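## Task

From the tray, move the sample tube (orange dot on the cap) into the middle hole of one rotor adapter in the centrifuge, and move the water blank (white dot) into the middle hole of the adapter directly across from it. Move the tray's remaining tube into the green rack. Every tube must sit fully down in its hole, and every rotor bucket must end hanging vertically. A tube touching the floor means failure. The tray's bottles must finish upright inside the tray, and the tray must finish resting on the work bench with nothing sticking out past its edge. Any number of robots may be used. At the end, release everything and back away; a robot that falls or is left leaning means failure, and nothing may depend on a robot holding it to count as done.

## Robot and tools

Robots: r1 and r2, two identical Hello Robot Stretch 4 units in a physics simulation. Each has an omni-wheel base, a lift sliding on a mast, a single arm that telescopes forward, a three-joint wrist (yaw, pitch, roll) and a two-finger gripper. Each is about 1.6 m tall; its base rim lies within 0.23 m of the base origin. Cameras per robot: rN_head_camera, rN_head_left_camera, rN_head_right_camera, rN_wrist_camera. Loose objects may occasionally get nudged by the scene.

Frames: the base frame sits on the floor under the base centre, x forward, y left, z up. hand_pose (a point between open fingertips) is reported in this frame and may be somewhat inaccurate; with all wrist joints at 0 its axes line up with the base. The odometry frame is the base frame as it was when the scene began. Each robot reports in its own frames, so where the robots are relative to each other can only be judged from images, lidar_m and wrist_depth_mm.

execute_actions: argument actions is a list holding one action (or empty, which only returns state and images). An action is an object keyed by robot name, r1 and/or r2. Per robot you give base, joints or both, plus optional pace and contact_limits; or end_of_arm by itself. Everything in one action starts at once. base takes exactly one relative command from the current base position: translate_m (metres, forward positive, -2 to 2), strafe_m (metres sideways, left positive, -2 to 2) or rotate_rad (radians, counter-clockwise from above positive, -3.2 to 3.2). joints are absolute targets by name: lift_m 0 to 1.2; arm_m 0 to 0.55; wrist_yaw_rad -1.134 to 4.276 (0 forward, positive left, 3.14 folded back, above 3.4 the arm may block); wrist_pitch_rad -1.117 to 4.259 (0 level, 1.57 pointing down); wrist_roll_rad -1.117 to 4.259 (0 fingers level, positive turns clockwise seen from behind); gripper_m -0.038 to 0.141, the fingertip gap (negative squeezes tips together). Joint targets past range are clipped and reported; any other bad value or unknown key rejects the whole call. pace is "slow", "default", "fast" or "max" (base up to 0.1/0.3/0.4/0.6 m/s and 1/2/3/4 rad/s, lower when lift is above 0.2). contact_limits {"arm_m": x} with x from 0 (gentlest) to 0.75 (firmest), default 0.5. end_of_arm "enable_torque" revives wrist or gripper motors that switched off. cameras: list of names, omitted/null/["all"] for all, [] for none. Actions end within 15 s. Omitted joints or bases may keep pushing toward earlier targets. A base command is measured from the last reported state.

wait: seconds 0 to 10; nothing new is commanded, returns state and images. zoom_image: camera name and region [x0, y0, x1, y1] in pixels of that camera's latest full image, at most 504 by 504. finished_scene: scene number; ends it permanently and reports success, then gives the next task. If continuing from a summary, first send an empty actions list to learn the current scene and task.

Results: base_status and joint_status give each motion's outcome: done (for the base, wheels turned the full amount, slip included), off_target (resting short, maybe still pushing), contact_stop_at_<key> (hit something; lift, arm or wheels go slack, a slack lift may sag under load), limit_stop_at_<name> (built-in limit), time_out, torque_fault (wrist motor gave out, goes limp until enable_torque). limit_stop_at_tilt means a lean above 6 degrees, with lift, arm and wheels slack. limit_stop_at_own_body means a joint nearly hit the robot itself; move it away. This is likely with pitch below -0.2 and roll below -0.4 or above 4. To unfold at scene start, send lift_m 0.4 with wrist_yaw_rad 0. on_its_own lists uncommanded behaviour; its "held at" is the held target, not the position. If a call reports a stop, later calls in that same reply are skipped.

Readings: lidar_m has 12 distances (m) in 30 degree sectors, first straight ahead, going counter-clockwise (4th left, 7th behind, 10th right); "-" means nothing seen or closer than 0.25 m. It sees from about 0.15 m up, misses clear objects and thin legs, sees the other robot but not itself. wrist_depth_mm is a 7x7 grid from top left, 100 to 2000 mm, "-" for invalid. base_odometry comes from wheel turns; if turned_by_wheels and turned_by_imu differ by over 0.1 rad, suspect a collision or slip. base_tilt in degrees (forward and right positive) has a fixed bias up to 1.5. motor_effort is percent of max, with peak in brackets; fixed offsets and noise. Wheel efforts positive mean turning right. A loaded level gripper shifts wrist_pitch effort.

Gripping: command gripper_m below the object's width; squeezing harder pulls the object toward the wrist. Reported gap and done do not prove a grasp; a firm grip shows as a gripper effort change. Fingertips stuck on a surface: raise the lift.

Avoid: robots pressing or hitting each other (no state line reports it, and any further drive after contact presses hard); driving or turning with over 1 kg held and arm_m above 0.2, especially fast; strong pushes with a high gripper; carrying one load together, since travel may differ by about 3 cm per metre; dropping tubes, tubes on the floor, tipped bottles, slams and hard pushes. Finish with everything released and robots upright and clear.

Each tool is called after "Emit:" as name(argument=value, ...) on one line, values as JSON.

## Session

Emit:
execute_actions(actions=[])

Scene clock: 0.00 s.
r1.base_odometry: x=+0.000 y=+0.000 heading=+0.000 (m, m, rad; r1's odometry frame)
r1.turned_by_wheels: +0.000 (rad since the last result)
r1.turned_by_imu: +0.000 (rad since the last result)
r1.base_tilt: forward=-0.1 right=-0.2 (deg)
r1.lidar_m: 0.76 1.37 3.67 1.52 1.29 1.31 1.53 5.07 1.32 0.77 0.66 0.64
r1.base_status: not commanded
r1.joint_positions: lift_m=+0.238 arm_m=-0.002 wrist_yaw_rad=+3.051 wrist_pitch_rad=-0.003 wrist_roll_rad=-0.003 gripper_m=+0.057
r1.joint_status: not commanded
r1.motor_effort: lift_m=+21 arm_m=+0 wrist_yaw_rad=+1 wrist_pitch_rad=-8 wrist_roll_rad=-1 gripper_m=-2 wheel_0=+0 wheel_1=+0 wheel_2=+0 (%)
r1.hand_pose: x=-0.1101 y=+0.1131 z=+0.4175 quat_wxyz=(+0.045, +0.001, -0.001, +0.999) (m; r1's base frame)
r1.wrist_depth_mm: - 140 - - - - - / - 140 - - - - - / - 139 274 - 1661 1756 1182 / 116 140 - - - - - / - - - - - - 1756 / 1618 1661 211 1618 200 1499 1397 / 1118 1078 1078 145 1060 991 1042
r2.base_odometry: x=+0.000 y=+0.000 heading=+0.000 (m, m, rad; r2's odometry frame)
r2.turned_by_wheels: +0.000 (rad since the last result)
r2.turned_by_imu: +0.000 (rad since the last result)
r2.base_tilt: forward=+0.1 right=-0.6 (deg)
r2.lidar_m: 1.12 1.10 1.25 2.04 3.42 3.84 3.64 0.93 0.96 1.62 2.53 1.36
r2.base_status: not commanded
r2.joint_positions: lift_m=+0.190 arm_m=-0.002 wrist_yaw_rad=+3.224 wrist_pitch_rad=+0.004 wrist_roll_rad=+0.012 gripper_m=+0.057
r2.joint_status: not commanded
r2.motor_effort: lift_m=+18 arm_m=+0 wrist_yaw_rad=-1 wrist_pitch_rad=-8 wrist_roll_rad=+0 gripper_m=-3 wheel_0=+0 wheel_1=+0 wheel_2=+0 (%)
r2.hand_pose: x=-0.1261 y=+0.0633 z=+0.3668 quat_wxyz=(-0.041, -0.002, +0.006, +0.999) (m; r2's base frame)
r2.wrist_depth_mm: - - 133 - - - - / - - 125 226 - - - / - 106 135 227 - - - / 146 140 161 - - - - / 204 1618 - - - - - / 205 1118 200 1281 199 1366 1397 / 208 798 878 - 917 866 946
pictures: r1_head_camera, r1_head_left_camera, r1_head_right_camera, r1_wrist_camera, r2_head_camera, r2_head_left_camera, r2_head_right_camera, r2_wrist_camera
Images, in order (width x height): r1_head_camera 420x560, r1_head_left_camera 420x672, r1_head_right_camera 420x672, r1_wrist_camera 616x392, r2_head_camera 420x560, r2_head_left_camera 420x672, r2_head_right_camera 420x672, r2_wrist_camera 616x392.

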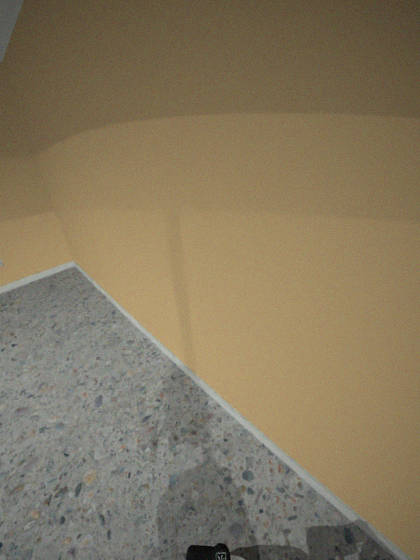

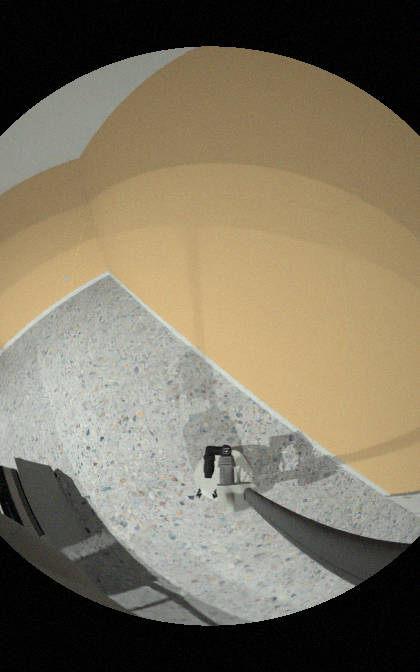

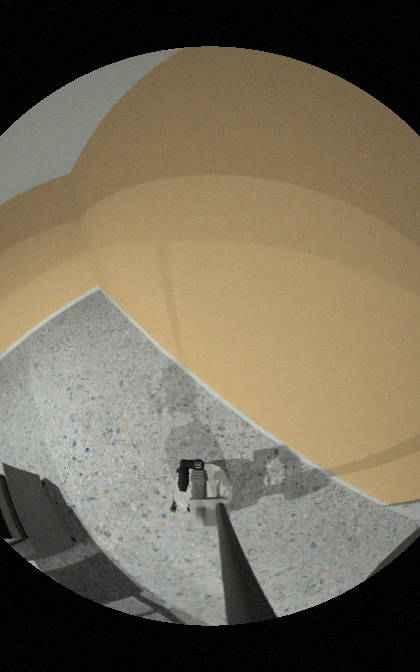

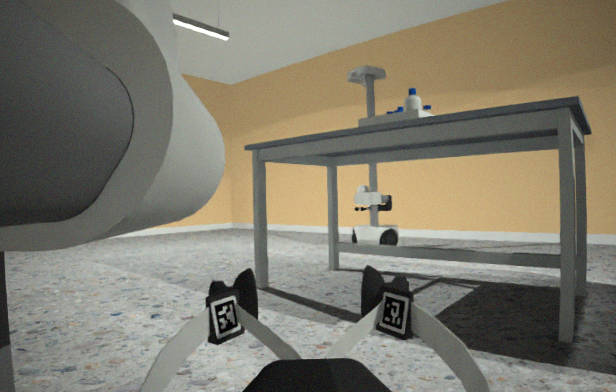

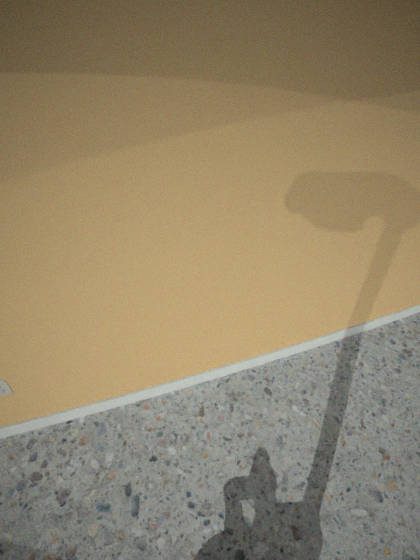

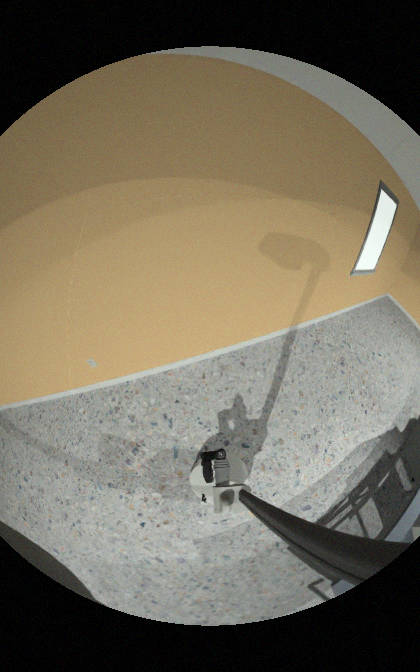

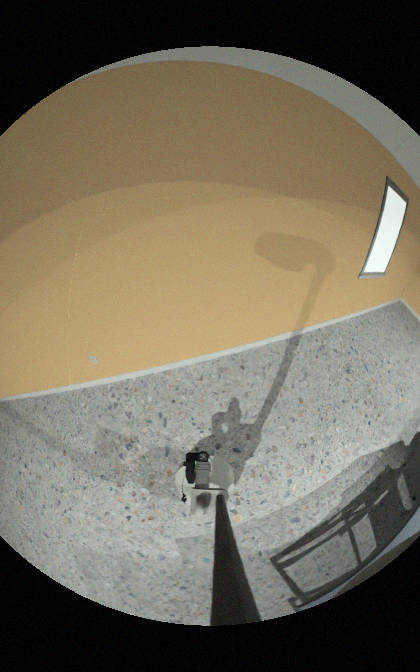

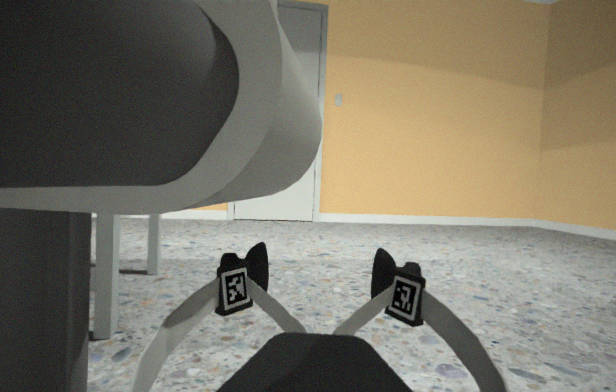

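Turn both to look around.

Emit:
execute_actions(actions=[{"r1":{"base":{"rotate_rad":2.4},"joints":{"lift_m":0.4}},"r2":{"base":{"rotate_rad":-2.2}}}], cameras=["r1_head_camera","r1_head_left_camera","r2_head_camera","r2_head_left_camera"])

Scene clock: 6.40 s.
r1.base_odometry: x=+0.000 y=+0.000 heading=+2.400 (m, m, rad; r1's odometry frame)
r1.turned_by_wheels: +2.400 (rad since the last result)
r1.turned_by_imu: +2.419 (rad since the last result)
r1.base_tilt: forward=-0.2 right=-0.2 (deg)
r1.lidar_m: 1.29 1.38 5.16 2.09 0.88 0.66 0.64 0.70 1.00 3.35 3.90 1.35
r1.base_status: done
r1.joint_positions: lift_m=+0.400 arm_m=-0.002 wrist_yaw_rad=+3.051 wrist_pitch_rad=-0.003 wrist_roll_rad=-0.003 gripper_m=+0.057
r1.joint_status: all done
r1.motor_effort: lift_m=+21(24) arm_m=+0(0) wrist_yaw_rad=-1(0) wrist_pitch_rad=-8(9) wrist_roll_rad=-1(1) gripper_m=-6(3) wheel_0=+0(6) wheel_1=+0(3) wheel_2=+0(7) (%)
r1.hand_pose: x=-0.1101 y=+0.1131 z=+0.5790 quat_wxyz=(+0.045, +0.001, -0.001, +0.999) (m; r1's base frame)
r1.wrist_depth_mm: - 140 778 798 798 788 809 / - 140 778 778 809 798 809 / - 139 276 788 788 809 820 / 116 140 778 788 798 809 809 / 778 788 788 778 798 798 788 / 768 778 211 788 201 788 788 / 759 768 778 145 778 809 820
r2.base_odometry: x=+0.000 y=+0.000 heading=-2.200 (m, m, rad; r2's odometry frame)
r2.turned_by_wheels: -2.200 (rad since the last result)
r2.turned_by_imu: -2.223 (rad since the last result)
r2.base_tilt: forward=+0.4 right=-0.5 (deg)
r2.lidar_m: 0.94 1.43 3.21 1.47 1.11 1.10 1.20 1.76 3.39 3.66 3.67 0.91
r2.base_status: done
r2.joint_positions: lift_m=+0.190 arm_m=-0.002 wrist_yaw_rad=+3.224 wrist_pitch_rad=+0.004 wrist_roll_rad=+0.012 gripper_m=+0.057
r2.joint_status: not commanded
r2.motor_effort: lift_m=+17(18) arm_m=+0(0) wrist_yaw_rad=-1(1) wrist_pitch_rad=-8(8) wrist_roll_rad=+0(0) gripper_m=-2(3) wheel_0=+1(6) wheel_1=+1(8) wheel_2=+0(7) (%)
r2.hand_pose: x=-0.1261 y=+0.0633 z=+0.3668 quat_wxyz=(-0.041, -0.002, +0.006, +0.999) (m; r2's base frame)
r2.wrist_depth_mm: - - 133 1537 1281 1098 960 / - - 125 226 1281 1098 960 / - 106 135 228 1308 1078 976 / 146 141 161 1499 1281 1098 960 / 204 - 1863 1537 1255 1078 960 / 206 1182 200 1281 198 1060 976 / 208 820 854 - 917 866 917
pictures: r1_head_camera, r1_head_left_camera, r2_head_camera, r2_head_left_camera
Images, in order (width x height): r1_head_camera 420x560, r1_head_left_camera 420x672, r2_head_camera 420x560, r2_head_left_camera 420x672.

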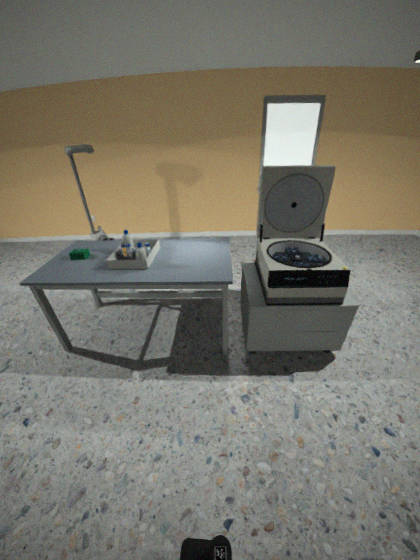

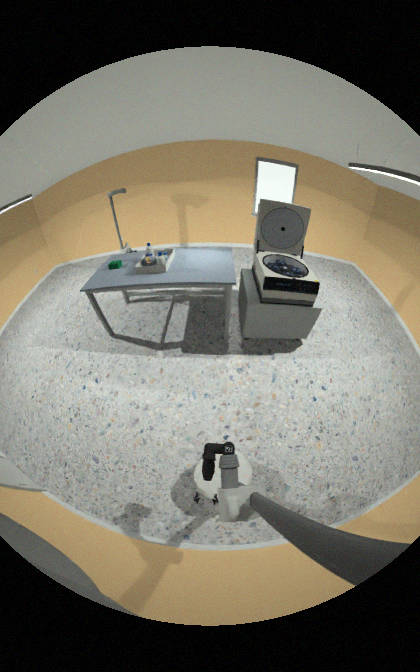

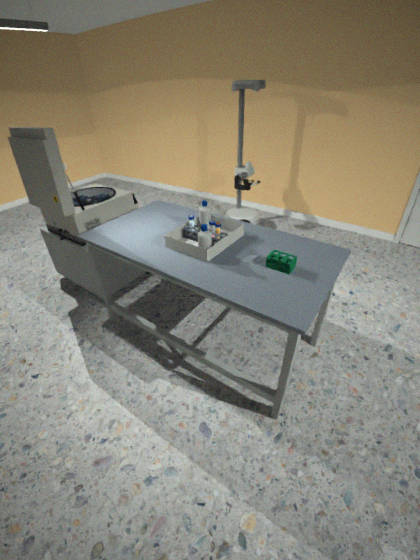

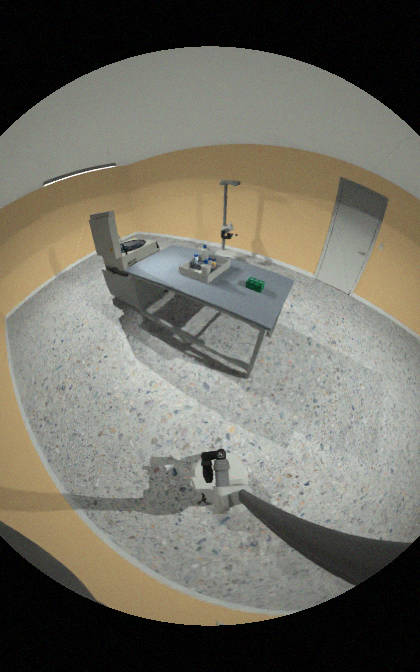

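Emit:
execute_actions(actions=[{"r1":{"base":{"strafe_m":0.55},"joints":{"lift_m":1.0,"wrist_yaw_rad":0,"wrist_pitch_rad":1.2,"gripper_m":0.08}}}], cameras=["r1_head_camera"])

Emit:
execute_actions(actions=[{"r1":{"base":{"translate_m":0.85}}}], cameras=["r1_head_camera","r1_wrist_camera"])

Scene clock: 18.43 s.
r1.base_odometry: x=-0.372 y=-0.406 heading=+2.400 (m, m, rad; r1's odometry frame)
r1.turned_by_wheels: +0.000 (rad since the last result)
r1.turned_by_imu: +0.002 (rad since the last result)
r1.base_tilt: forward=-0.1 right=-0.1 (deg)
r1.lidar_m: 1.33 1.42 4.61 1.96 0.85 0.64 0.60 0.66 0.98 3.23 1.80 1.37
r1.base_status: done
r1.joint_positions: lift_m=+1.000 arm_m=-0.002 wrist_yaw_rad=+0.000 wrist_pitch_rad=+1.201 wrist_roll_rad=-0.003 gripper_m=+0.080
r1.joint_status: all done
r1.motor_effort: lift_m=+23(25) arm_m=+0(0) wrist_yaw_rad=-3(8) wrist_pitch_rad=-4(8) wrist_roll_rad=-1(1) gripper_m=-2(0) wheel_0=+2(9) wheel_1=-1(4) wheel_2=-1(0) (%)
r1.hand_pose: x=+0.2736 y=-0.0874 z=+0.9090 quat_wxyz=(+0.825, -0.001, +0.565, +0.001) (m; r1's base frame)
r1.wrist_depth_mm: 1499 1430 1464 1464 1430 1430 1464 / 1397 1397 1366 1397 1397 1366 1366 / 1281 1281 1281 1308 1255 1308 1308 / 1205 1205 1229 1205 1229 1229 1229 / 1138 1138 1182 1160 1182 1138 1118 / 1098 1098 203 1098 201 1098 1118 / 1060 1042 1042 144 1042 1042 1078
r2.base_odometry: x=+0.000 y=+0.000 heading=-2.200 (m, m, rad; r2's odometry frame)
r2.turned_by_wheels: +0.000 (rad since the last result)
r2.turned_by_imu: -0.001 (rad since the last result)
r2.base_tilt: forward=+0.1 right=-0.6 (deg)
r2.lidar_m: 0.94 1.40 3.20 1.48 1.13 1.12 1.19 1.78 3.39 3.66 3.66 0.90
r2.base_status: not commanded
r2.joint_positions: lift_m=+0.190 arm_m=-0.002 wrist_yaw_rad=+3.224 wrist_pitch_rad=+0.004 wrist_roll_rad=+0.012 gripper_m=+0.057
r2.joint_status: not commanded
r2.motor_effort: lift_m=+18(18) arm_m=+0(0) wrist_yaw_rad=-1(1) wrist_pitch_rad=-9(9) wrist_roll_rad=+1(0) gripper_m=-1(2) wheel_0=+1(1) wheel_1=+0(0) wheel_2=+0(0) (%)
r2.hand_pose: x=-0.1261 y=+0.0633 z=+0.3668 quat_wxyz=(-0.041, -0.002, +0.006, +0.999) (m; r2's base frame)
r2.wrist_depth_mm: - - 133 1499 1308 1118 960 / - - 125 226 1281 1098 960 / - 106 135 228 1281 1098 960 / 146 140 161 1537 1281 1098 960 / 204 - 1863 1576 1255 1098 960 / 206 1182 200 1255 198 1078 976 / 208 798 866 - 931 866 931
pictures: r1_head_camera
Images, in order (width x height): r1_head_camera 420x560.

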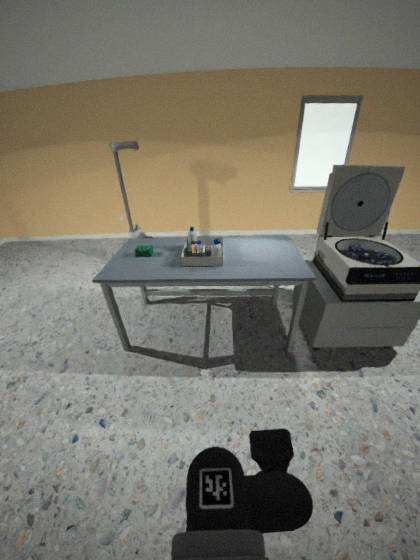

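Scene clock: 22.73 s.
r1.base_odometry: x=-0.998 y=+0.169 heading=+2.400 (m, m, rad; r1's odometry frame)
r1.turned_by_wheels: +0.000 (rad since the last result)
r1.turned_by_imu: +0.001 (rad since the last result)
r1.base_tilt: forward=-0.2 right=-0.1 (deg)
r1.lidar_m: 0.48 0.52 0.77 4.45 1.94 1.52 1.47 1.55 2.25 1.63 0.70 0.51
r1.base_status: done
r1.joint_positions: lift_m=+1.000 arm_m=-0.002 wrist_yaw_rad=+0.000 wrist_pitch_rad=+1.201 wrist_roll_rad=-0.003 gripper_m=+0.080
r1.joint_status: not commanded
r1.motor_effort: lift_m=+22(23) arm_m=+0(0) wrist_yaw_rad=-1(2) wrist_pitch_rad=-4(3) wrist_roll_rad=-1(0) gripper_m=-3(0) wheel_0=+0(4) wheel_1=+1(8) wheel_2=-1(8) (%)
r1.hand_pose: x=+0.2736 y=-0.0874 z=+0.9091 quat_wxyz=(+0.825, -0.001, +0.565, +0.001) (m; r1's base frame)
r1.wrist_depth_mm: 484 488 488 484 488 488 484 / 462 459 459 455 455 459 459 / 1308 1308 1255 1255 1281 1255 1008 / 1229 1229 1229 1205 1205 1229 878 / 1118 1160 1160 1118 1160 1160 1118 / 1078 1078 203 1118 200 1098 1098 / 1042 1025 1042 144 1042 1042 1042
r2.base_odometry: x=+0.000 y=+0.000 heading=-2.200 (m, m, rad; r2's odometry frame)
r2.turned_by_wheels: +0.000 (rad since the last result)
r2.turned_by_imu: +0.000 (rad since the last result)
r2.base_tilt: forward=+0.3 right=-0.5 (deg)
r2.lidar_m: 0.97 1.42 3.23 1.48 1.13 1.11 1.21 1.77 3.41 3.66 3.67 0.91
r2.base_status: not commanded
r2.joint_positions: lift_m=+0.190 arm_m=-0.002 wrist_yaw_rad=+3.224 wrist_pitch_rad=+0.004 wrist_roll_rad=+0.012 gripper_m=+0.057
r2.joint_status: not commanded
r2.motor_effort: lift_m=+18(18) arm_m=+0(1) wrist_yaw_rad=-1(0) wrist_pitch_rad=-9(8) wrist_roll_rad=+1(3) gripper_m=-5(4) wheel_0=+1(1) wheel_1=+1(0) wheel_2=+0(0) (%)
r2.hand_pose: x=-0.1261 y=+0.0633 z=+0.3668 quat_wxyz=(-0.041, -0.002, +0.006, +0.999) (m; r2's base frame)
r2.wrist_depth_mm: - - 133 1499 1281 1098 976 / - - 125 226 1308 1098 976 / - 106 135 227 1281 1118 976 / 146 141 161 1499 1308 1098 960 / 204 - 1808 1576 1255 1118 960 / 205 1205 200 1255 199 1060 960 / 208 809 878 - 917 866 917
pictures: r1_head_camera, r1_wrist_camera
Images, in order (width x height): r1_head_camera 420x560, r1_wrist_camera 616x392.

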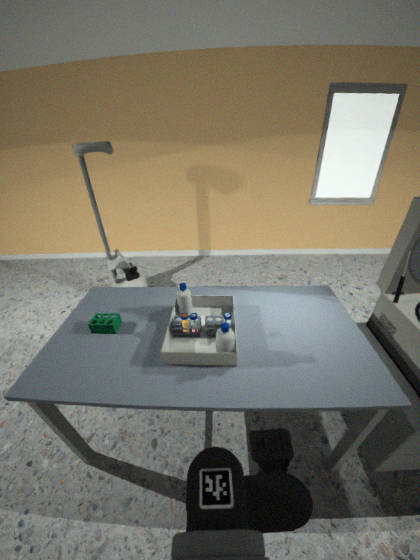

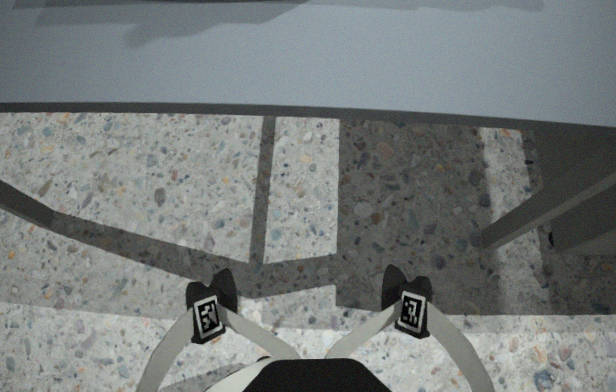

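Emit:
execute_actions(actions=[{"r1":{"base":{"translate_m":0.15},"joints":{"lift_m":1.15,"arm_m":0.4,"wrist_pitch_rad":1.57}}}], cameras=["r1_head_camera","r1_wrist_camera"])

Scene clock: 28.63 s.
r1.base_odometry: x=-1.109 y=+0.270 heading=+2.400 (m, m, rad; r1's odometry frame)
r1.turned_by_wheels: +0.000 (rad since the last result)
r1.turned_by_imu: +0.002 (rad since the last result)
r1.base_tilt: forward=-0.2 right=-0.2 (deg)
r1.lidar_m: 0.34 0.38 0.54 4.44 2.18 1.67 1.62 1.71 2.51 1.16 0.48 0.34
r1.base_status: done
r1.joint_positions: lift_m=+1.150 arm_m=+0.399 wrist_yaw_rad=+0.000 wrist_pitch_rad=+1.570 wrist_roll_rad=-0.003 gripper_m=+0.080
r1.joint_status: all done
r1.motor_effort: lift_m=+23(24) arm_m=+7(9) wrist_yaw_rad=-1(1) wrist_pitch_rad=+0(7) wrist_roll_rad=+0(2) gripper_m=-3(1) wheel_0=-1(5) wheel_1=+0(4) wheel_2=+2(9) (%)
r1.hand_pose: x=+0.5699 y=-0.0874 z=+1.0395 quat_wxyz=(+0.707, -0.001, +0.707, +0.001) (m; r1's base frame)
r1.wrist_depth_mm: 496 496 496 496 504 508 504 / 496 439 442 496 500 504 500 / 496 436 488 473 500 504 504 / 469 496 500 496 504 500 496 / 504 492 488 496 500 504 508 / 500 500 204 504 200 504 504 / 500 500 500 145 500 508 508
r2.base_odometry: x=+0.000 y=+0.000 heading=-2.200 (m, m, rad; r2's odometry frame)
r2.turned_by_wheels: +0.000 (rad since the last result)
r2.turned_by_imu: -0.001 (rad since the last result)
r2.base_tilt: forward=+0.1 right=-0.8 (deg)
r2.lidar_m: 0.96 1.42 3.20 1.48 1.12 1.10 1.20 1.74 3.42 3.65 3.65 0.93
r2.base_status: not commanded
r2.joint_positions: lift_m=+0.190 arm_m=-0.002 wrist_yaw_rad=+3.224 wrist_pitch_rad=+0.004 wrist_roll_rad=+0.012 gripper_m=+0.057
r2.joint_status: not commanded
r2.motor_effort: lift_m=+18(18) arm_m=+0(0) wrist_yaw_rad=-1(1) wrist_pitch_rad=-9(8) wrist_roll_rad=+0(0) gripper_m=-2(0) wheel_0=+1(1) wheel_1=+0(0) wheel_2=+0(0) (%)
r2.hand_pose: x=-0.1261 y=+0.0633 z=+0.3668 quat_wxyz=(-0.041, -0.002, +0.006, +0.999) (m; r2's base frame)
r2.wrist_depth_mm: - - 133 1537 1281 1098 960 / - - 125 226 1281 1098 960 / - 106 135 227 1281 1118 960 / 146 141 161 1499 1308 1098 976 / 203 - 1921 1537 1281 1118 976 / 205 1205 200 1281 198 1078 960 / 208 798 866 - 917 866 931
pictures: r1_head_camera, r1_wrist_camera
Images, in order (width x height): r1_head_camera 420x560, r1_wrist_camera 616x392.

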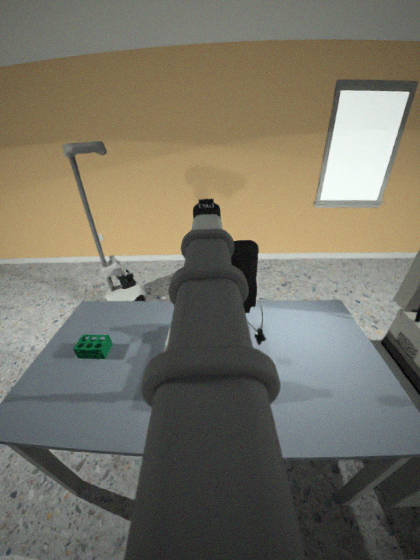

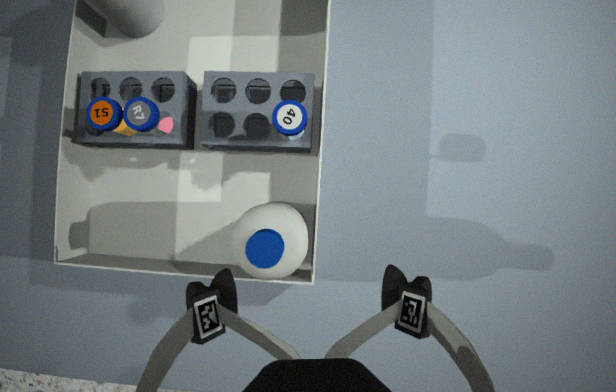

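Emit:
execute_actions(actions=[{"r1":{"base":{"strafe_m":0.018},"joints":{"lift_m":1.06,"arm_m":0.518,"gripper_m":0.065}}}], cameras=["r1_wrist_camera"])

Scene clock: 38.60 s.
r1.base_odometry: x=-1.121 y=+0.257 heading=+2.400 (m, m, rad; r1's odometry frame)
r1.turned_by_wheels: +0.000 (rad since the last result)
r1.turned_by_imu: +0.001 (rad since the last result)
r1.base_tilt: forward=-0.1 right=-0.3 (deg)
r1.lidar_m: 0.34 0.37 0.53 4.42 2.17 1.67 1.62 1.74 2.48 1.13 0.48 0.35
r1.base_status: done
r1.joint_positions: lift_m=+1.060 arm_m=+0.517 wrist_yaw_rad=+0.000 wrist_pitch_rad=+1.570 wrist_roll_rad=-0.003 gripper_m=+0.065
r1.joint_status: all done
r1.motor_effort: lift_m=+18(21) arm_m=+7(10) wrist_yaw_rad=+1(0) wrist_pitch_rad=+0(1) wrist_roll_rad=-1(1) gripper_m=-4(6) wheel_0=-1(11) wheel_1=+0(4) wheel_2=+0(1) (%)
r1.hand_pose: x=+0.6879 y=-0.0874 z=+0.9499 quat_wxyz=(+0.707, -0.001, +0.707, +0.001) (m; r1's base frame)
r1.wrist_depth_mm: 267 353 394 384 410 413 415 / 314 392 407 407 410 415 413 / 375 407 407 407 413 413 413 / 347 347 379 347 415 413 415 / 345 375 389 349 413 415 413 / 387 410 211 407 196 410 413 / 382 402 410 145 410 415 413
r2.base_odometry: x=+0.000 y=+0.000 heading=-2.200 (m, m, rad; r2's odometry frame)
r2.turned_by_wheels: +0.000 (rad since the last result)
r2.turned_by_imu: +0.000 (rad since the last result)
r2.base_tilt: forward=+0.1 right=-0.8 (deg)
r2.lidar_m: 0.95 1.41 3.22 1.46 1.14 1.11 1.20 1.74 3.41 3.67 3.66 0.90
r2.base_status: not commanded
r2.joint_positions: lift_m=+0.190 arm_m=-0.002 wrist_yaw_rad=+3.224 wrist_pitch_rad=+0.004 wrist_roll_rad=+0.012 gripper_m=+0.057
r2.joint_status: not commanded
r2.motor_effort: lift_m=+18(18) arm_m=-1(0) wrist_yaw_rad=+0(1) wrist_pitch_rad=-9(8) wrist_roll_rad=+1(0) gripper_m=-6(1) wheel_0=+1(1) wheel_1=+1(0) wheel_2=+0(0) (%)
r2.hand_pose: x=-0.1261 y=+0.0633 z=+0.3668 quat_wxyz=(-0.041, -0.002, +0.006, +0.999) (m; r2's base frame)
r2.wrist_depth_mm: - - 133 1499 1281 1098 976 / - - 125 225 1281 1098 991 / - 106 135 227 1308 1098 976 / 146 140 160 1499 1281 1118 976 / 203 - 1863 1537 1281 1098 976 / 206 1205 201 1281 199 1060 976 / 208 809 878 - 917 866 931
pictures: r1_wrist_camera
Images, in order (width x height): r1_wrist_camera 616x392.

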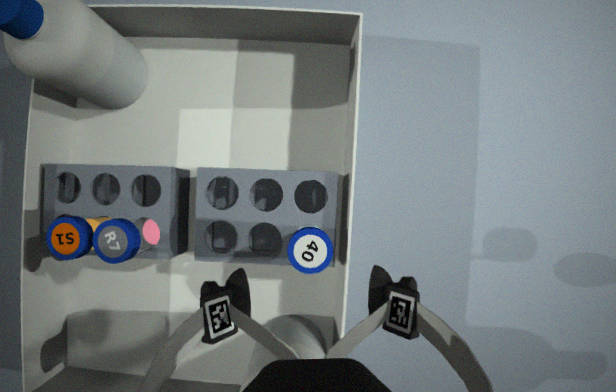

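Emit:
execute_actions(actions=[{"r1":{"joints":{"lift_m":0.99,"arm_m":0.53}}}], cameras=["r1_wrist_camera"])

Scene clock: 46.37 s.
r1.base_odometry: x=-1.121 y=+0.257 heading=+2.400 (m, m, rad; r1's odometry frame)
r1.turned_by_wheels: +0.000 (rad since the last result)
r1.turned_by_imu: +0.001 (rad since the last result)
r1.base_tilt: forward=-0.4 right=-0.1 (deg)
r1.lidar_m: 0.34 0.36 0.52 4.43 2.17 1.68 1.61 1.72 2.49 1.15 0.49 0.37
r1.base_status: not commanded
r1.joint_positions: lift_m=+0.990 arm_m=+0.529 wrist_yaw_rad=+0.000 wrist_pitch_rad=+1.570 wrist_roll_rad=-0.003 gripper_m=+0.065
r1.joint_status: all done
r1.motor_effort: lift_m=+18(18) arm_m=+7(7) wrist_yaw_rad=-1(2) wrist_pitch_rad=-1(1) wrist_roll_rad=-1(1) gripper_m=-4(3) wheel_0=-1(1) wheel_1=+0(0) wheel_2=+0(0) (%)
r1.hand_pose: x=+0.6998 y=-0.0874 z=+0.8799 quat_wxyz=(+0.707, -0.001, +0.707, +0.001) (m; r1's base frame)
r1.wrist_depth_mm: 247 334 338 336 342 343 342 / 282 338 336 338 342 342 343 / 336 336 338 340 342 342 340 / 277 314 334 332 342 340 343 / 223 290 278 278 342 343 343 / 336 338 210 320 196 342 345 / 338 336 340 144 342 343 343
r2.base_odometry: x=+0.000 y=+0.000 heading=-2.200 (m, m, rad; r2's odometry frame)
r2.turned_by_wheels: +0.000 (rad since the last result)
r2.turned_by_imu: +0.000 (rad since the last result)
r2.base_tilt: forward=+0.3 right=-0.6 (deg)
r2.lidar_m: 0.95 1.42 3.23 1.45 1.15 1.10 1.20 1.76 3.41 3.68 3.66 0.90
r2.base_status: not commanded
r2.joint_positions: lift_m=+0.190 arm_m=-0.002 wrist_yaw_rad=+3.224 wrist_pitch_rad=+0.004 wrist_roll_rad=+0.012 gripper_m=+0.057
r2.joint_status: not commanded
r2.motor_effort: lift_m=+18(18) arm_m=+0(0) wrist_yaw_rad=-1(1) wrist_pitch_rad=-8(9) wrist_roll_rad=-2(0) gripper_m=-4(2) wheel_0=+1(1) wheel_1=+0(0) wheel_2=+0(0) (%)
r2.hand_pose: x=-0.1261 y=+0.0633 z=+0.3668 quat_wxyz=(-0.041, -0.002, +0.006, +0.999) (m; r2's base frame)
r2.wrist_depth_mm: - - 133 1499 1281 1098 960 / - - 125 225 1308 1118 976 / - 106 135 228 1281 1118 960 / 146 140 160 1537 1281 1098 976 / 203 - 1808 1537 1255 1098 976 / 205 1205 200 1229 199 1078 960 / 208 809 878 - 917 866 931
pictures: r1_wrist_camera
Images, in order (width x height): r1_wrist_camera 616x392.

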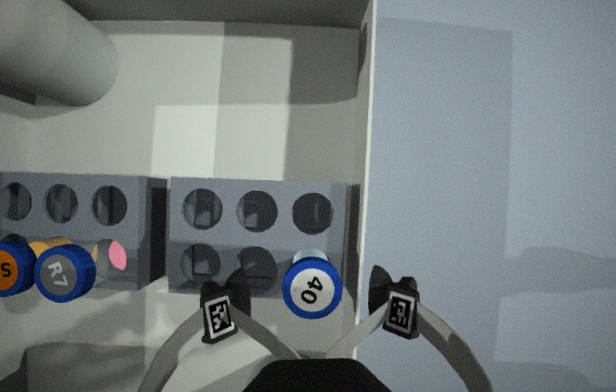

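Emit:
execute_actions(actions=[{"r1":{"joints":{"lift_m":0.975}}}], cameras=[])

Emit:
execute_actions(actions=[{"r1":{"joints":{"gripper_m":0.015}}}], cameras=[])

Emit:
execute_actions(actions=[{"r1":{"joints":{"lift_m":1.19}}}], cameras=["r1_wrist_camera"])

Scene clock: 55.23 s.
r1.base_odometry: x=-1.121 y=+0.257 heading=+2.400 (m, m, rad; r1's odometry frame)
r1.turned_by_wheels: +0.000 (rad since the last result)
r1.turned_by_imu: +0.001 (rad since the last result)
r1.base_tilt: forward=-0.2 right=-0.2 (deg)
r1.lidar_m: 0.35 0.36 0.54 4.43 2.18 1.66 1.60 1.72 2.49 1.14 0.48 0.36
r1.base_status: not commanded
r1.joint_positions: lift_m=+0.975 arm_m=+0.529 wrist_yaw_rad=+0.000 wrist_pitch_rad=+1.570 wrist_roll_rad=-0.003 gripper_m=+0.065
r1.joint_status: all done
r1.motor_effort: lift_m=+18(17) arm_m=+7(7) wrist_yaw_rad=-1(3) wrist_pitch_rad=+0(0) wrist_roll_rad=+1(1) gripper_m=-3(4) wheel_0=-1(0) wheel_1=+0(0) wheel_2=+0(0) (%)
r1.hand_pose: x=+0.6998 y=-0.0874 z=+0.8649 quat_wxyz=(+0.707, -0.001, +0.707, +0.001) (m; r1's base frame)
r1.wrist_depth_mm: 248 322 322 324 327 327 327 / 282 320 324 324 327 327 327 / 320 320 322 322 327 327 330 / 262 289 319 293 325 329 329 / 236 268 291 265 325 327 329 / 322 322 211 204 197 329 330 / 322 322 324 145 329 329 330
r2.base_odometry: x=+0.000 y=+0.000 heading=-2.200 (m, m, rad; r2's odometry frame)
r2.turned_by_wheels: +0.000 (rad since the last result)
r2.turned_by_imu: +0.000 (rad since the last result)
r2.base_tilt: forward=+0.1 right=-0.5 (deg)
r2.lidar_m: 0.96 1.38 3.22 1.48 1.13 1.10 1.18 1.77 3.41 3.64 3.65 0.91
r2.base_status: not commanded
r2.joint_positions: lift_m=+0.190 arm_m=-0.002 wrist_yaw_rad=+3.224 wrist_pitch_rad=+0.004 wrist_roll_rad=+0.012 gripper_m=+0.057
r2.joint_status: not commanded
r2.motor_effort: lift_m=+18(18) arm_m=+0(0) wrist_yaw_rad=-1(1) wrist_pitch_rad=-7(9) wrist_roll_rad=-1(1) gripper_m=-5(1) wheel_0=+1(1) wheel_1=+0(1) wheel_2=+0(0) (%)
r2.hand_pose: x=-0.1261 y=+0.0633 z=+0.3668 quat_wxyz=(-0.041, -0.002, +0.006, +0.999) (m; r2's base frame)
r2.wrist_depth_mm: - - 133 1499 1281 1138 960 / - - 125 226 1308 1118 960 / - 106 135 227 1281 1098 960 / 146 141 161 1499 1308 1098 960 / 203 - 1863 1537 1281 1118 960 / 206 1182 200 1281 198 1078 976 / 207 809 866 - 917 854 917
pictures: none
No camera images: the call's "cameras" was empty. Leave "cameras" out to get every camera's image.

Scene clock: 56.53 s.
r1.base_odometry: x=-1.121 y=+0.257 heading=+2.400 (m, m, rad; r1's odometry frame)
r1.turned_by_wheels: +0.000 (rad since the last result)
r1.turned_by_imu: +0.000 (rad since the last result)
r1.base_tilt: forward=-0.1 right=-0.1 (deg)
r1.lidar_m: 0.32 0.37 0.52 4.41 2.15 1.67 1.61 1.73 2.49 1.12 0.49 0.36
r1.base_status: not commanded
r1.joint_positions: lift_m=+0.975 arm_m=+0.529 wrist_yaw_rad=+0.000 wrist_pitch_rad=+1.570 wrist_roll_rad=-0.003 gripper_m=+0.015
r1.joint_status: all done
r1.motor_effort: lift_m=+18(18) arm_m=+7(7) wrist_yaw_rad=-1(0) wrist_pitch_rad=+0(1) wrist_roll_rad=+0(1) gripper_m=-10(11) wheel_0=+0(1) wheel_1=+0(0) wheel_2=+0(0) (%)
r1.hand_pose: x=+0.6998 y=-0.0874 z=+0.8649 quat_wxyz=(+0.707, -0.001, +0.707, +0.001) (m; r1's base frame)
r1.wrist_depth_mm: 246 324 322 322 325 325 327 / 282 320 322 322 325 329 325 / 320 324 324 322 327 329 325 / 262 287 317 293 327 329 327 / 237 268 293 264 327 329 327 / 324 325 196 197 191 327 329 / 322 322 322 158 327 330 330
r2.base_odometry: x=+0.000 y=+0.000 heading=-2.200 (m, m, rad; r2's odometry frame)
r2.turned_by_wheels: +0.000 (rad since the last result)
r2.turned_by_imu: +0.000 (rad since the last result)
r2.base_tilt: forward=+0.2 right=-0.5 (deg)
r2.lidar_m: 0.95 1.40 3.25 1.48 1.13 1.10 1.20 1.77 3.41 3.65 3.65 0.91
r2.base_status: not commanded
r2.joint_positions: lift_m=+0.190 arm_m=-0.002 wrist_yaw_rad=+3.224 wrist_pitch_rad=+0.004 wrist_roll_rad=+0.012 gripper_m=+0.057
r2.joint_status: not commanded
r2.motor_effort: lift_m=+18(18) arm_m=-1(0) wrist_yaw_rad=+0(0) wrist_pitch_rad=-8(7) wrist_roll_rad=+0(2) gripper_m=-2(2) wheel_0=+1(1) wheel_1=+0(0) wheel_2=+0(0) (%)
r2.hand_pose: x=-0.1261 y=+0.0633 z=+0.3668 quat_wxyz=(-0.041, -0.002, +0.006, +0.999) (m; r2's base frame)
r2.wrist_depth_mm: - - 133 1499 1281 1098 976 / - - 125 225 1308 1098 976 / - 106 135 227 1308 1098 976 / 146 140 160 1537 1281 1098 960 / 204 - 1756 1537 1255 1098 960 / 206 1205 200 1229 199 1060 960 / 207 809 878 - 917 866 931
pictures: none
No camera images: the call's "cameras" was empty. Leave "cameras" out to get every camera's image.

Scene clock: 58.50 s.
r1.base_odometry: x=-1.121 y=+0.257 heading=+2.400 (m, m, rad; r1's odometry frame)
r1.turned_by_wheels: +0.000 (rad since the last result)
r1.turned_by_imu: +0.001 (rad since the last result)
r1.base_tilt: forward=-0.1 right=-0.2 (deg)
r1.lidar_m: 0.34 0.37 0.52 4.42 2.17 1.66 1.63 1.73 2.49 1.15 0.48 0.36
r1.base_status: not commanded
r1.joint_positions: lift_m=+1.190 arm_m=+0.529 wrist_yaw_rad=+0.000 wrist_pitch_rad=+1.570 wrist_roll_rad=-0.003 gripper_m=+0.015
r1.joint_status: all done
r1.motor_effort: lift_m=+23(25) arm_m=+7(7) wrist_yaw_rad=+0(0) wrist_pitch_rad=-2(2) wrist_roll_rad=+0(2) gripper_m=-9(13) wheel_0=-1(1) wheel_1=+0(0) wheel_2=+0(0) (%)
r1.hand_pose: x=+0.6998 y=-0.0874 z=+1.0795 quat_wxyz=(+0.707, -0.001, +0.707, +0.001) (m; r1's base frame)
r1.wrist_depth_mm: 535 535 535 544 544 539 539 / 535 397 535 530 539 544 544 / 535 517 539 539 539 549 539 / 544 480 508 535 539 549 544 / 535 496 539 480 539 535 539 / 539 535 196 196 191 539 544 / 539 484 484 158 549 544 549
r2.base_odometry: x=+0.000 y=+0.000 heading=-2.200 (m, m, rad; r2's odometry frame)
r2.turned_by_wheels: +0.000 (rad since the last result)
r2.turned_by_imu: +0.000 (rad since the last result)
r2.base_tilt: forward=+0.1 right=-0.6 (deg)
r2.lidar_m: 0.95 1.41 3.23 1.44 1.15 1.10 1.20 1.76 3.41 3.66 3.66 0.88
r2.base_status: not commanded
r2.joint_positions: lift_m=+0.190 arm_m=-0.002 wrist_yaw_rad=+3.224 wrist_pitch_rad=+0.004 wrist_roll_rad=+0.012 gripper_m=+0.057
r2.joint_status: not commanded
r2.motor_effort: lift_m=+18(18) arm_m=+0(0) wrist_yaw_rad=-1(1) wrist_pitch_rad=-9(9) wrist_roll_rad=+0(1) gripper_m=-6(3) wheel_0=+1(1) wheel_1=+0(1) wheel_2=+0(0) (%)
r2.hand_pose: x=-0.1261 y=+0.0633 z=+0.3668 quat_wxyz=(-0.041, -0.002, +0.006, +0.999) (m; r2's base frame)
r2.wrist_depth_mm: - - 133 1464 1281 1078 976 / - - 125 225 1308 1118 960 / - 106 135 227 1308 1078 946 / 146 141 161 1499 1308 1098 976 / 203 - 1863 1537 1255 1118 960 / 206 1182 200 1255 198 1060 976 / 208 809 866 - 931 866 917
pictures: r1_wrist_camera
Images, in order (width x height): r1_wrist_camera 616x392.

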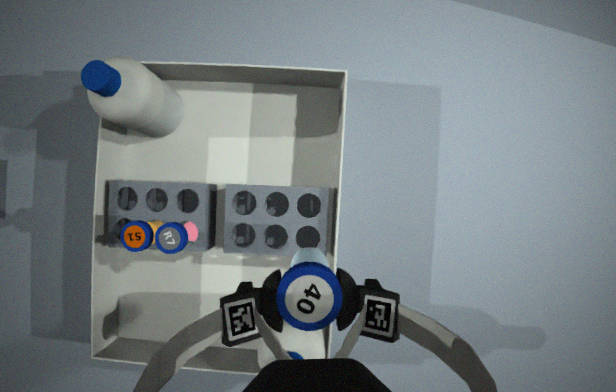

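Emit:
execute_actions(actions=[{"r1":{"base":{"translate_m":-0.15},"joints":{"arm_m":0.3}}}], cameras=[])

Emit:
execute_actions(actions=[{"r1":{"base":{"strafe_m":-1.15}}}], cameras=["r1_head_left_camera","r1_wrist_camera"])

Scene clock: 65.47 s.
r1.base_odometry: x=-1.011 y=+0.155 heading=+2.400 (m, m, rad; r1's odometry frame)
r1.turned_by_wheels: +0.000 (rad since the last result)
r1.turned_by_imu: +0.001 (rad since the last result)
r1.base_tilt: forward=-0.2 right=-0.1 (deg)
r1.lidar_m: 0.48 0.53 0.78 4.43 1.94 1.50 1.46 1.54 2.27 1.62 0.67 0.51
r1.base_status: done
r1.joint_positions: lift_m=+1.190 arm_m=+0.301 wrist_yaw_rad=+0.000 wrist_pitch_rad=+1.570 wrist_roll_rad=-0.003 gripper_m=+0.015
r1.joint_status: all done
r1.motor_effort: lift_m=+23(23) arm_m=-7(7) wrist_yaw_rad=+0(2) wrist_pitch_rad=-2(1) wrist_roll_rad=-1(1) gripper_m=-10(10) wheel_0=-1(6) wheel_1=+1(6) wheel_2=-2(8) (%)
r1.hand_pose: x=+0.4723 y=-0.0874 z=+1.0795 quat_wxyz=(+0.707, -0.001, +0.707, +0.001) (m; r1's base frame)
r1.wrist_depth_mm: 544 535 539 436 544 539 549 / 539 535 539 544 539 539 544 / 539 530 539 539 544 539 544 / 535 539 539 535 544 544 544 / 1281 1308 1281 1308 1281 1308 1308 / 1308 1308 196 197 192 1308 1281 / 1281 1281 1078 158 1281 1308 1308
r2.base_odometry: x=+0.000 y=+0.000 heading=-2.200 (m, m, rad; r2's odometry frame)
r2.turned_by_wheels: +0.000 (rad since the last result)
r2.turned_by_imu: +0.000 (rad since the last result)
r2.base_tilt: forward=+0.3 right=-0.5 (deg)
r2.lidar_m: 0.96 1.43 3.20 1.45 1.15 1.10 1.20 1.77 3.42 3.66 3.65 0.92
r2.base_status: not commanded
r2.joint_positions: lift_m=+0.190 arm_m=-0.002 wrist_yaw_rad=+3.224 wrist_pitch_rad=+0.004 wrist_roll_rad=+0.012 gripper_m=+0.057
r2.joint_status: not commanded
r2.motor_effort: lift_m=+18(18) arm_m=+0(1) wrist_yaw_rad=-1(0) wrist_pitch_rad=-9(8) wrist_roll_rad=-1(0) gripper_m=-5(2) wheel_0=+1(1) wheel_1=+1(0) wheel_2=+0(0) (%)
r2.hand_pose: x=-0.1261 y=+0.0633 z=+0.3668 quat_wxyz=(-0.041, -0.002, +0.006, +0.999) (m; r2's base frame)
r2.wrist_depth_mm: - - 133 1499 1308 1098 960 / - - 125 225 1281 1098 960 / - 106 135 228 1281 1098 976 / 146 141 161 1537 1308 1098 960 / 204 - 1808 1537 1281 1078 991 / 206 1182 200 1255 198 1078 960 / 207 798 878 - 904 866 917
pictures: none
No camera images: the call's "cameras" was empty. Leave "cameras" out to get every camera's image.

Scene clock: 70.63 s.
r1.base_odometry: x=-0.233 y=+1.003 heading=+2.400 (m, m, rad; r1's odometry frame)
r1.turned_by_wheels: +0.000 (rad since the last result)
r1.turned_by_imu: +0.001 (rad since the last result)
r1.base_tilt: forward=-0.2 right=-0.1 (deg)
r1.lidar_m: 0.42 0.45 0.66 4.98 2.05 1.58 1.53 1.62 2.35 3.16 0.58 0.43
r1.base_status: done
r1.joint_positions: lift_m=+1.190 arm_m=+0.301 wrist_yaw_rad=+0.000 wrist_pitch_rad=+1.570 wrist_roll_rad=-0.003 gripper_m=+0.015
r1.joint_status: not commanded
r1.motor_effort: lift_m=+22(23) arm_m=-7(7) wrist_yaw_rad=+0(1) wrist_pitch_rad=-1(2) wrist_roll_rad=-1(2) gripper_m=-10(12) wheel_0=+0(12) wheel_1=-1(8) wheel_2=-1(0) (%)
r1.hand_pose: x=+0.4723 y=-0.0874 z=+1.0796 quat_wxyz=(+0.707, -0.001, +0.707, +0.001) (m; r1's base frame)
r1.wrist_depth_mm: 1308 544 525 535 544 530 1308 / 1255 492 554 559 564 504 1281 / 1281 496 585 554 559 492 1336 / 917 492 496 496 500 492 1336 / 1281 1255 1281 539 1281 1308 1308 / 1255 1308 196 197 192 1308 1336 / 1281 1308 1098 158 1281 1308 1308
r2.base_odometry: x=+0.000 y=+0.000 heading=-2.200 (m, m, rad; r2's odometry frame)
r2.turned_by_wheels: +0.000 (rad since the last result)
r2.turned_by_imu: -0.001 (rad since the last result)
r2.base_tilt: forward=+0.2 right=-0.5 (deg)
r2.lidar_m: 0.94 1.41 3.20 1.46 1.13 1.10 1.19 1.76 3.41 3.65 3.65 0.90
r2.base_status: not commanded
r2.joint_positions: lift_m=+0.190 arm_m=-0.002 wrist_yaw_rad=+3.224 wrist_pitch_rad=+0.004 wrist_roll_rad=+0.012 gripper_m=+0.057
r2.joint_status: not commanded
r2.motor_effort: lift_m=+18(18) arm_m=+0(0) wrist_yaw_rad=-1(1) wrist_pitch_rad=-9(8) wrist_roll_rad=-1(0) gripper_m=-1(5) wheel_0=+1(1) wheel_1=+1(0) wheel_2=+0(0) (%)
r2.hand_pose: x=-0.1261 y=+0.0633 z=+0.3668 quat_wxyz=(-0.041, -0.002, +0.006, +0.999) (m; r2's base frame)
r2.wrist_depth_mm: - - 133 1499 1281 1118 976 / - - 125 226 1308 1098 976 / - 106 135 228 1281 1098 976 / 146 141 161 1499 1281 1118 976 / 204 - 1808 1576 1281 1098 960 / 206 1205 200 1255 198 1060 960 / 207 809 866 - 931 866 931
pictures: r1_head_left_camera, r1_wrist_camera
Images, in order (width x height): r1_head_left_camera 420x672, r1_wrist_camera 616x392.

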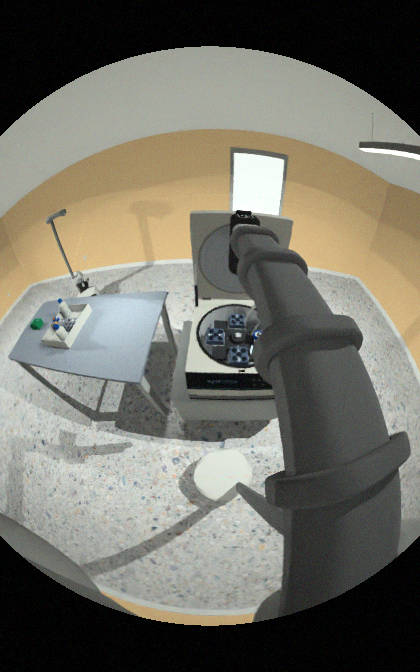

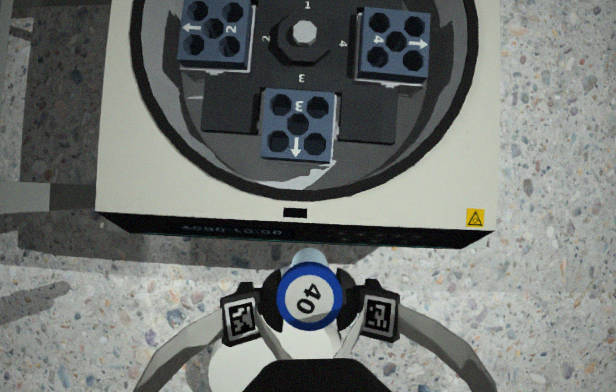

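Emit:
execute_actions(actions=[{"r1":{"base":{"translate_m":0.1},"joints":{"arm_m":0.467,"lift_m":1.05}}}], cameras=[])

Emit:
execute_actions(actions=[{"r1":{"base":{"strafe_m":-0.122}}}], cameras=["r1_wrist_camera"])

Scene clock: 80.47 s.
r1.base_odometry: x=-0.307 y=+1.071 heading=+2.400 (m, m, rad; r1's odometry frame)
r1.turned_by_wheels: +0.000 (rad since the last result)
r1.turned_by_imu: +0.001 (rad since the last result)
r1.base_tilt: forward=-0.3 right=-0.1 (deg)
r1.lidar_m: 0.33 0.35 0.55 1.69 2.21 1.70 1.62 1.74 2.51 3.17 0.47 0.34
r1.base_status: done
r1.joint_positions: lift_m=+1.050 arm_m=+0.466 wrist_yaw_rad=+0.000 wrist_pitch_rad=+1.570 wrist_roll_rad=-0.003 gripper_m=+0.015
r1.joint_status: all done
r1.motor_effort: lift_m=+19(21) arm_m=+7(8) wrist_yaw_rad=-1(1) wrist_pitch_rad=+0(1) wrist_roll_rad=-1(3) gripper_m=-10(9) wheel_0=+1(8) wheel_1=-1(4) wheel_2=+1(7) (%)
r1.hand_pose: x=+0.6369 y=-0.0874 z=+0.9399 quat_wxyz=(+0.707, -0.001, +0.707, +0.001) (m; r1's base frame)
r1.wrist_depth_mm: 353 353 375 421 373 355 359 / 355 353 439 389 477 357 355 / 351 421 418 413 421 418 357 / 355 407 418 415 415 424 357 / 351 407 418 399 413 399 357 / 355 424 196 196 191 402 362 / 355 353 430 158 418 355 359
r2.base_odometry: x=+0.000 y=+0.000 heading=-2.200 (m, m, rad; r2's odometry frame)
r2.turned_by_wheels: +0.000 (rad since the last result)
r2.turned_by_imu: +0.000 (rad since the last result)
r2.base_tilt: forward=+0.2 right=-0.6 (deg)
r2.lidar_m: 0.93 1.41 3.23 1.47 1.14 1.11 1.19 1.74 3.40 3.66 3.63 0.91
r2.base_status: not commanded
r2.joint_positions: lift_m=+0.190 arm_m=-0.002 wrist_yaw_rad=+3.224 wrist_pitch_rad=+0.004 wrist_roll_rad=+0.012 gripper_m=+0.057
r2.joint_status: not commanded
r2.motor_effort: lift_m=+18(18) arm_m=+0(0) wrist_yaw_rad=-1(0) wrist_pitch_rad=-8(9) wrist_roll_rad=+0(1) gripper_m=-5(4) wheel_0=+1(1) wheel_1=+1(0) wheel_2=+0(0) (%)
r2.hand_pose: x=-0.1261 y=+0.0633 z=+0.3668 quat_wxyz=(-0.041, -0.002, +0.006, +0.999) (m; r2's base frame)
r2.wrist_depth_mm: - - 133 1499 1281 1098 960 / - - 125 226 1308 1098 976 / - 106 135 228 1308 1098 976 / 146 141 161 1537 1281 1098 960 / 204 - 1921 1576 1255 1118 991 / 205 1205 200 1281 198 1060 960 / 208 798 866 - 917 866 931
pictures: none
No camera images: the call's "cameras" was empty. Leave "cameras" out to get every camera's image.

Scene clock: 82.07 s.
r1.base_odometry: x=-0.225 y=+1.161 heading=+2.400 (m, m, rad; r1's odometry frame)
r1.turned_by_wheels: +0.000 (rad since the last result)
r1.turned_by_imu: +0.001 (rad since the last result)
r1.base_tilt: forward=-0.1 right=-0.1 (deg)
r1.lidar_m: 0.32 0.35 0.50 1.71 2.22 1.67 1.64 1.77 2.54 3.04 0.48 0.33
r1.base_status: done
r1.joint_positions: lift_m=+1.050 arm_m=+0.466 wrist_yaw_rad=+0.000 wrist_pitch_rad=+1.570 wrist_roll_rad=-0.003 gripper_m=+0.015
r1.joint_status: not commanded
r1.motor_effort: lift_m=+18(19) arm_m=+7(7) wrist_yaw_rad=-1(0) wrist_pitch_rad=+0(0) wrist_roll_rad=+0(1) gripper_m=-10(12) wheel_0=+0(10) wheel_1=+1(7) wheel_2=+0(1) (%)
r1.hand_pose: x=+0.6369 y=-0.0874 z=+0.9399 quat_wxyz=(+0.707, -0.001, +0.707, +0.001) (m; r1's base frame)
r1.wrist_depth_mm: 351 384 410 353 355 1160 1138 / 392 424 402 459 357 1138 1160 / 430 415 418 418 357 1138 1182 / 407 413 415 418 392 1160 1138 / 394 413 415 394 389 1160 1182 / 433 418 196 196 192 1182 1205 / 413 418 389 157 353 1205 1182
r2.base_odometry: x=+0.000 y=+0.000 heading=-2.200 (m, m, rad; r2's odometry frame)
r2.turned_by_wheels: +0.000 (rad since the last result)
r2.turned_by_imu: +0.000 (rad since the last result)
r2.base_tilt: forward=+0.3 right=-0.7 (deg)
r2.lidar_m: 0.94 1.38 3.24 1.48 1.12 1.11 1.20 1.76 3.41 3.64 3.66 0.89
r2.base_status: not commanded
r2.joint_positions: lift_m=+0.190 arm_m=-0.002 wrist_yaw_rad=+3.224 wrist_pitch_rad=+0.004 wrist_roll_rad=+0.012 gripper_m=+0.057
r2.joint_status: not commanded
r2.motor_effort: lift_m=+18(18) arm_m=+0(0) wrist_yaw_rad=+1(1) wrist_pitch_rad=-8(9) wrist_roll_rad=+0(0) gripper_m=+0(2) wheel_0=+1(1) wheel_1=+0(1) wheel_2=+0(0) (%)
r2.hand_pose: x=-0.1261 y=+0.0633 z=+0.3668 quat_wxyz=(-0.041, -0.002, +0.006, +0.999) (m; r2's base frame)
r2.wrist_depth_mm: - - 133 1499 1308 1118 960 / - - 125 226 1281 1098 960 / - 106 135 228 1281 1098 976 / 146 141 160 1499 1281 1098 976 / 204 - 1808 1537 1255 1098 960 / 206 1205 200 1281 198 1078 960 / 208 809 878 - 904 866 931
pictures: r1_wrist_camera
Images, in order (width x height): r1_wrist_camera 616x392.

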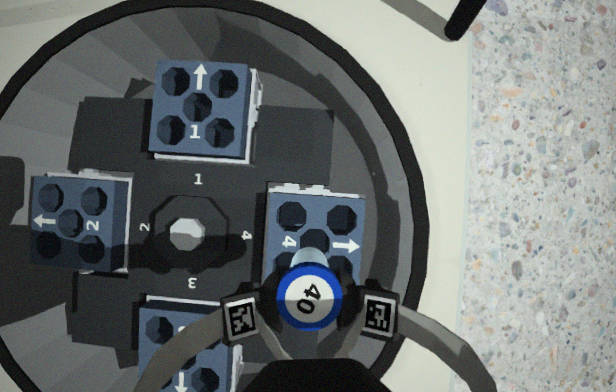

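Emit:
execute_actions(actions=[{"r1":{"base":{"strafe_m":-0.007},"joints":{"arm_m":0.47,"lift_m":0.99}}}], cameras=["r1_wrist_camera"])

Scene clock: 86.93 s.
r1.base_odometry: x=-0.220 y=+1.166 heading=+2.400 (m, m, rad; r1's odometry frame)
r1.turned_by_wheels: +0.000 (rad since the last result)
r1.turned_by_imu: +0.001 (rad since the last result)
r1.base_tilt: forward=+0.0 right=-0.1 (deg)
r1.lidar_m: 0.31 0.34 0.51 1.72 2.21 1.69 1.64 1.74 2.50 3.04 3.22 0.33
r1.base_status: done
r1.joint_positions: lift_m=+0.990 arm_m=+0.469 wrist_yaw_rad=+0.000 wrist_pitch_rad=+1.570 wrist_roll_rad=-0.003 gripper_m=+0.015
r1.joint_status: all done
r1.motor_effort: lift_m=+18(19) arm_m=+7(9) wrist_yaw_rad=+0(1) wrist_pitch_rad=+0(1) wrist_roll_rad=-1(1) gripper_m=-9(11) wheel_0=-2(9) wheel_1=+1(9) wheel_2=+0(1) (%)
r1.hand_pose: x=+0.6399 y=-0.0874 z=+0.8799 quat_wxyz=(+0.707, -0.001, +0.707, +0.001) (m; r1's base frame)
r1.wrist_depth_mm: 340 368 389 317 296 300 1118 / 375 355 355 418 296 297 1118 / 357 357 359 357 319 296 1098 / 336 357 357 362 359 298 1118 / 329 336 359 330 345 1118 1098 / 355 355 197 198 192 1118 1098 / 357 330 345 158 297 1118 1118
r2.base_odometry: x=+0.000 y=+0.000 heading=-2.200 (m, m, rad; r2's odometry frame)
r2.turned_by_wheels: +0.000 (rad since the last result)
r2.turned_by_imu: +0.000 (rad since the last result)
r2.base_tilt: forward=+0.1 right=-0.6 (deg)
r2.lidar_m: 0.96 1.41 3.23 1.47 1.14 1.11 1.21 1.75 3.41 3.68 3.65 0.90
r2.base_status: not commanded
r2.joint_positions: lift_m=+0.190 arm_m=-0.002 wrist_yaw_rad=+3.224 wrist_pitch_rad=+0.004 wrist_roll_rad=+0.012 gripper_m=+0.057
r2.joint_status: not commanded
r2.motor_effort: lift_m=+17(18) arm_m=+0(0) wrist_yaw_rad=-1(0) wrist_pitch_rad=-9(9) wrist_roll_rad=-1(0) gripper_m=-4(4) wheel_0=+1(1) wheel_1=+1(1) wheel_2=+0(0) (%)
r2.hand_pose: x=-0.1261 y=+0.0633 z=+0.3668 quat_wxyz=(-0.041, -0.002, +0.006, +0.999) (m; r2's base frame)
r2.wrist_depth_mm: - - 133 1499 1281 1098 976 / - - 125 225 1281 1098 976 / - 106 135 227 1281 1098 960 / 146 141 160 1499 1336 1078 960 / 204 - 1863 1576 1255 1098 960 / 205 1205 200 1255 198 1060 960 / 208 809 891 - 917 866 946
pictures: r1_wrist_camera
Images, in order (width x height): r1_wrist_camera 616x392.

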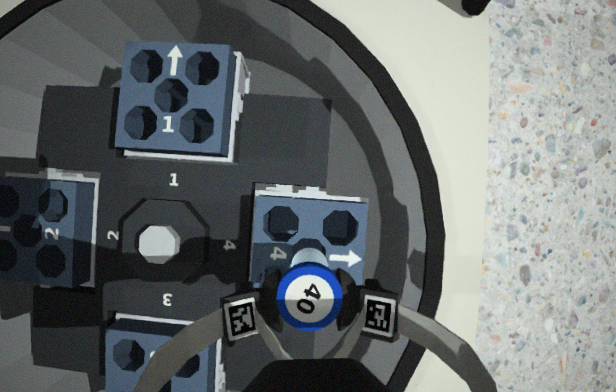

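Looks aligned. Lower slowly.

Emit:
execute_actions(actions=[{"r1":{"joints":{"lift_m":0.91},"pace":"slow"}}], cameras=["r1_wrist_camera"])

Scene clock: 91.60 s.
r1.base_odometry: x=-0.220 y=+1.166 heading=+2.400 (m, m, rad; r1's odometry frame)
r1.turned_by_wheels: +0.000 (rad since the last result)
r1.turned_by_imu: +0.001 (rad since the last result)
r1.base_tilt: forward=-0.2 right=-0.2 (deg)
r1.lidar_m: 0.31 0.35 0.51 1.72 2.20 1.69 1.63 1.75 2.52 3.03 3.19 0.34
r1.base_status: not commanded
r1.joint_positions: lift_m=+0.910 arm_m=+0.469 wrist_yaw_rad=+0.000 wrist_pitch_rad=+1.570 wrist_roll_rad=-0.003 gripper_m=+0.015
r1.joint_status: all done
r1.motor_effort: lift_m=+18(18) arm_m=+7(7) wrist_yaw_rad=+0(1) wrist_pitch_rad=+0(0) wrist_roll_rad=-1(0) gripper_m=-14(13) wheel_0=-2(2) wheel_1=+1(1) wheel_2=+0(0) (%)
r1.hand_pose: x=+0.6399 y=-0.0874 z=+0.7999 quat_wxyz=(+0.707, -0.001, +0.707, +0.001) (m; r1's base frame)
r1.wrist_depth_mm: 327 259 281 315 216 216 621 / 276 254 277 278 252 217 621 / 276 277 277 278 320 217 627 / 276 276 277 281 332 217 1025 / 274 257 278 252 303 218 1042 / 277 276 196 196 191 217 1042 / 277 265 278 158 279 218 1025
r2.base_odometry: x=+0.000 y=+0.000 heading=-2.200 (m, m, rad; r2's odometry frame)
r2.turned_by_wheels: +0.000 (rad since the last result)
r2.turned_by_imu: +0.000 (rad since the last result)
r2.base_tilt: forward=+0.4 right=-0.6 (deg)
r2.lidar_m: 0.93 1.40 3.23 1.48 1.14 1.11 1.21 1.75 3.42 3.66 3.66 0.90
r2.base_status: not commanded
r2.joint_positions: lift_m=+0.190 arm_m=-0.002 wrist_yaw_rad=+3.224 wrist_pitch_rad=+0.004 wrist_roll_rad=+0.012 gripper_m=+0.057
r2.joint_status: not commanded
r2.motor_effort: lift_m=+18(18) arm_m=+0(0) wrist_yaw_rad=-1(2) wrist_pitch_rad=-8(8) wrist_roll_rad=-1(1) gripper_m=-1(3) wheel_0=+1(1) wheel_1=+0(0) wheel_2=+0(0) (%)
r2.hand_pose: x=-0.1261 y=+0.0633 z=+0.3668 quat_wxyz=(-0.041, -0.002, +0.006, +0.999) (m; r2's base frame)
r2.wrist_depth_mm: - - 133 1499 1255 1098 976 / - - 125 225 1281 1078 960 / - 106 135 227 1281 1118 976 / 146 140 160 1464 1281 1098 960 / 204 - 1808 1576 1281 1118 960 / 205 1205 200 1281 199 1098 976 / 208 809 866 - 917 878 931
pictures: r1_wrist_camera
Images, in order (width x height): r1_wrist_camera 616x392.

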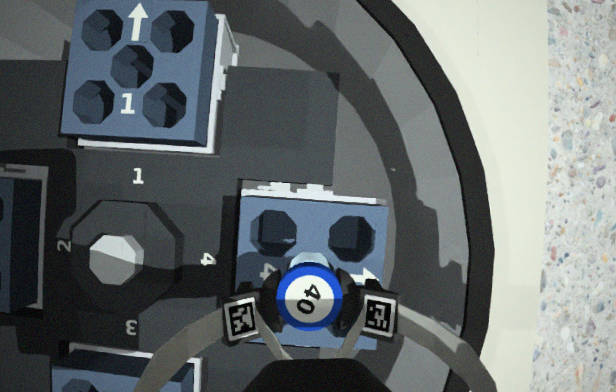

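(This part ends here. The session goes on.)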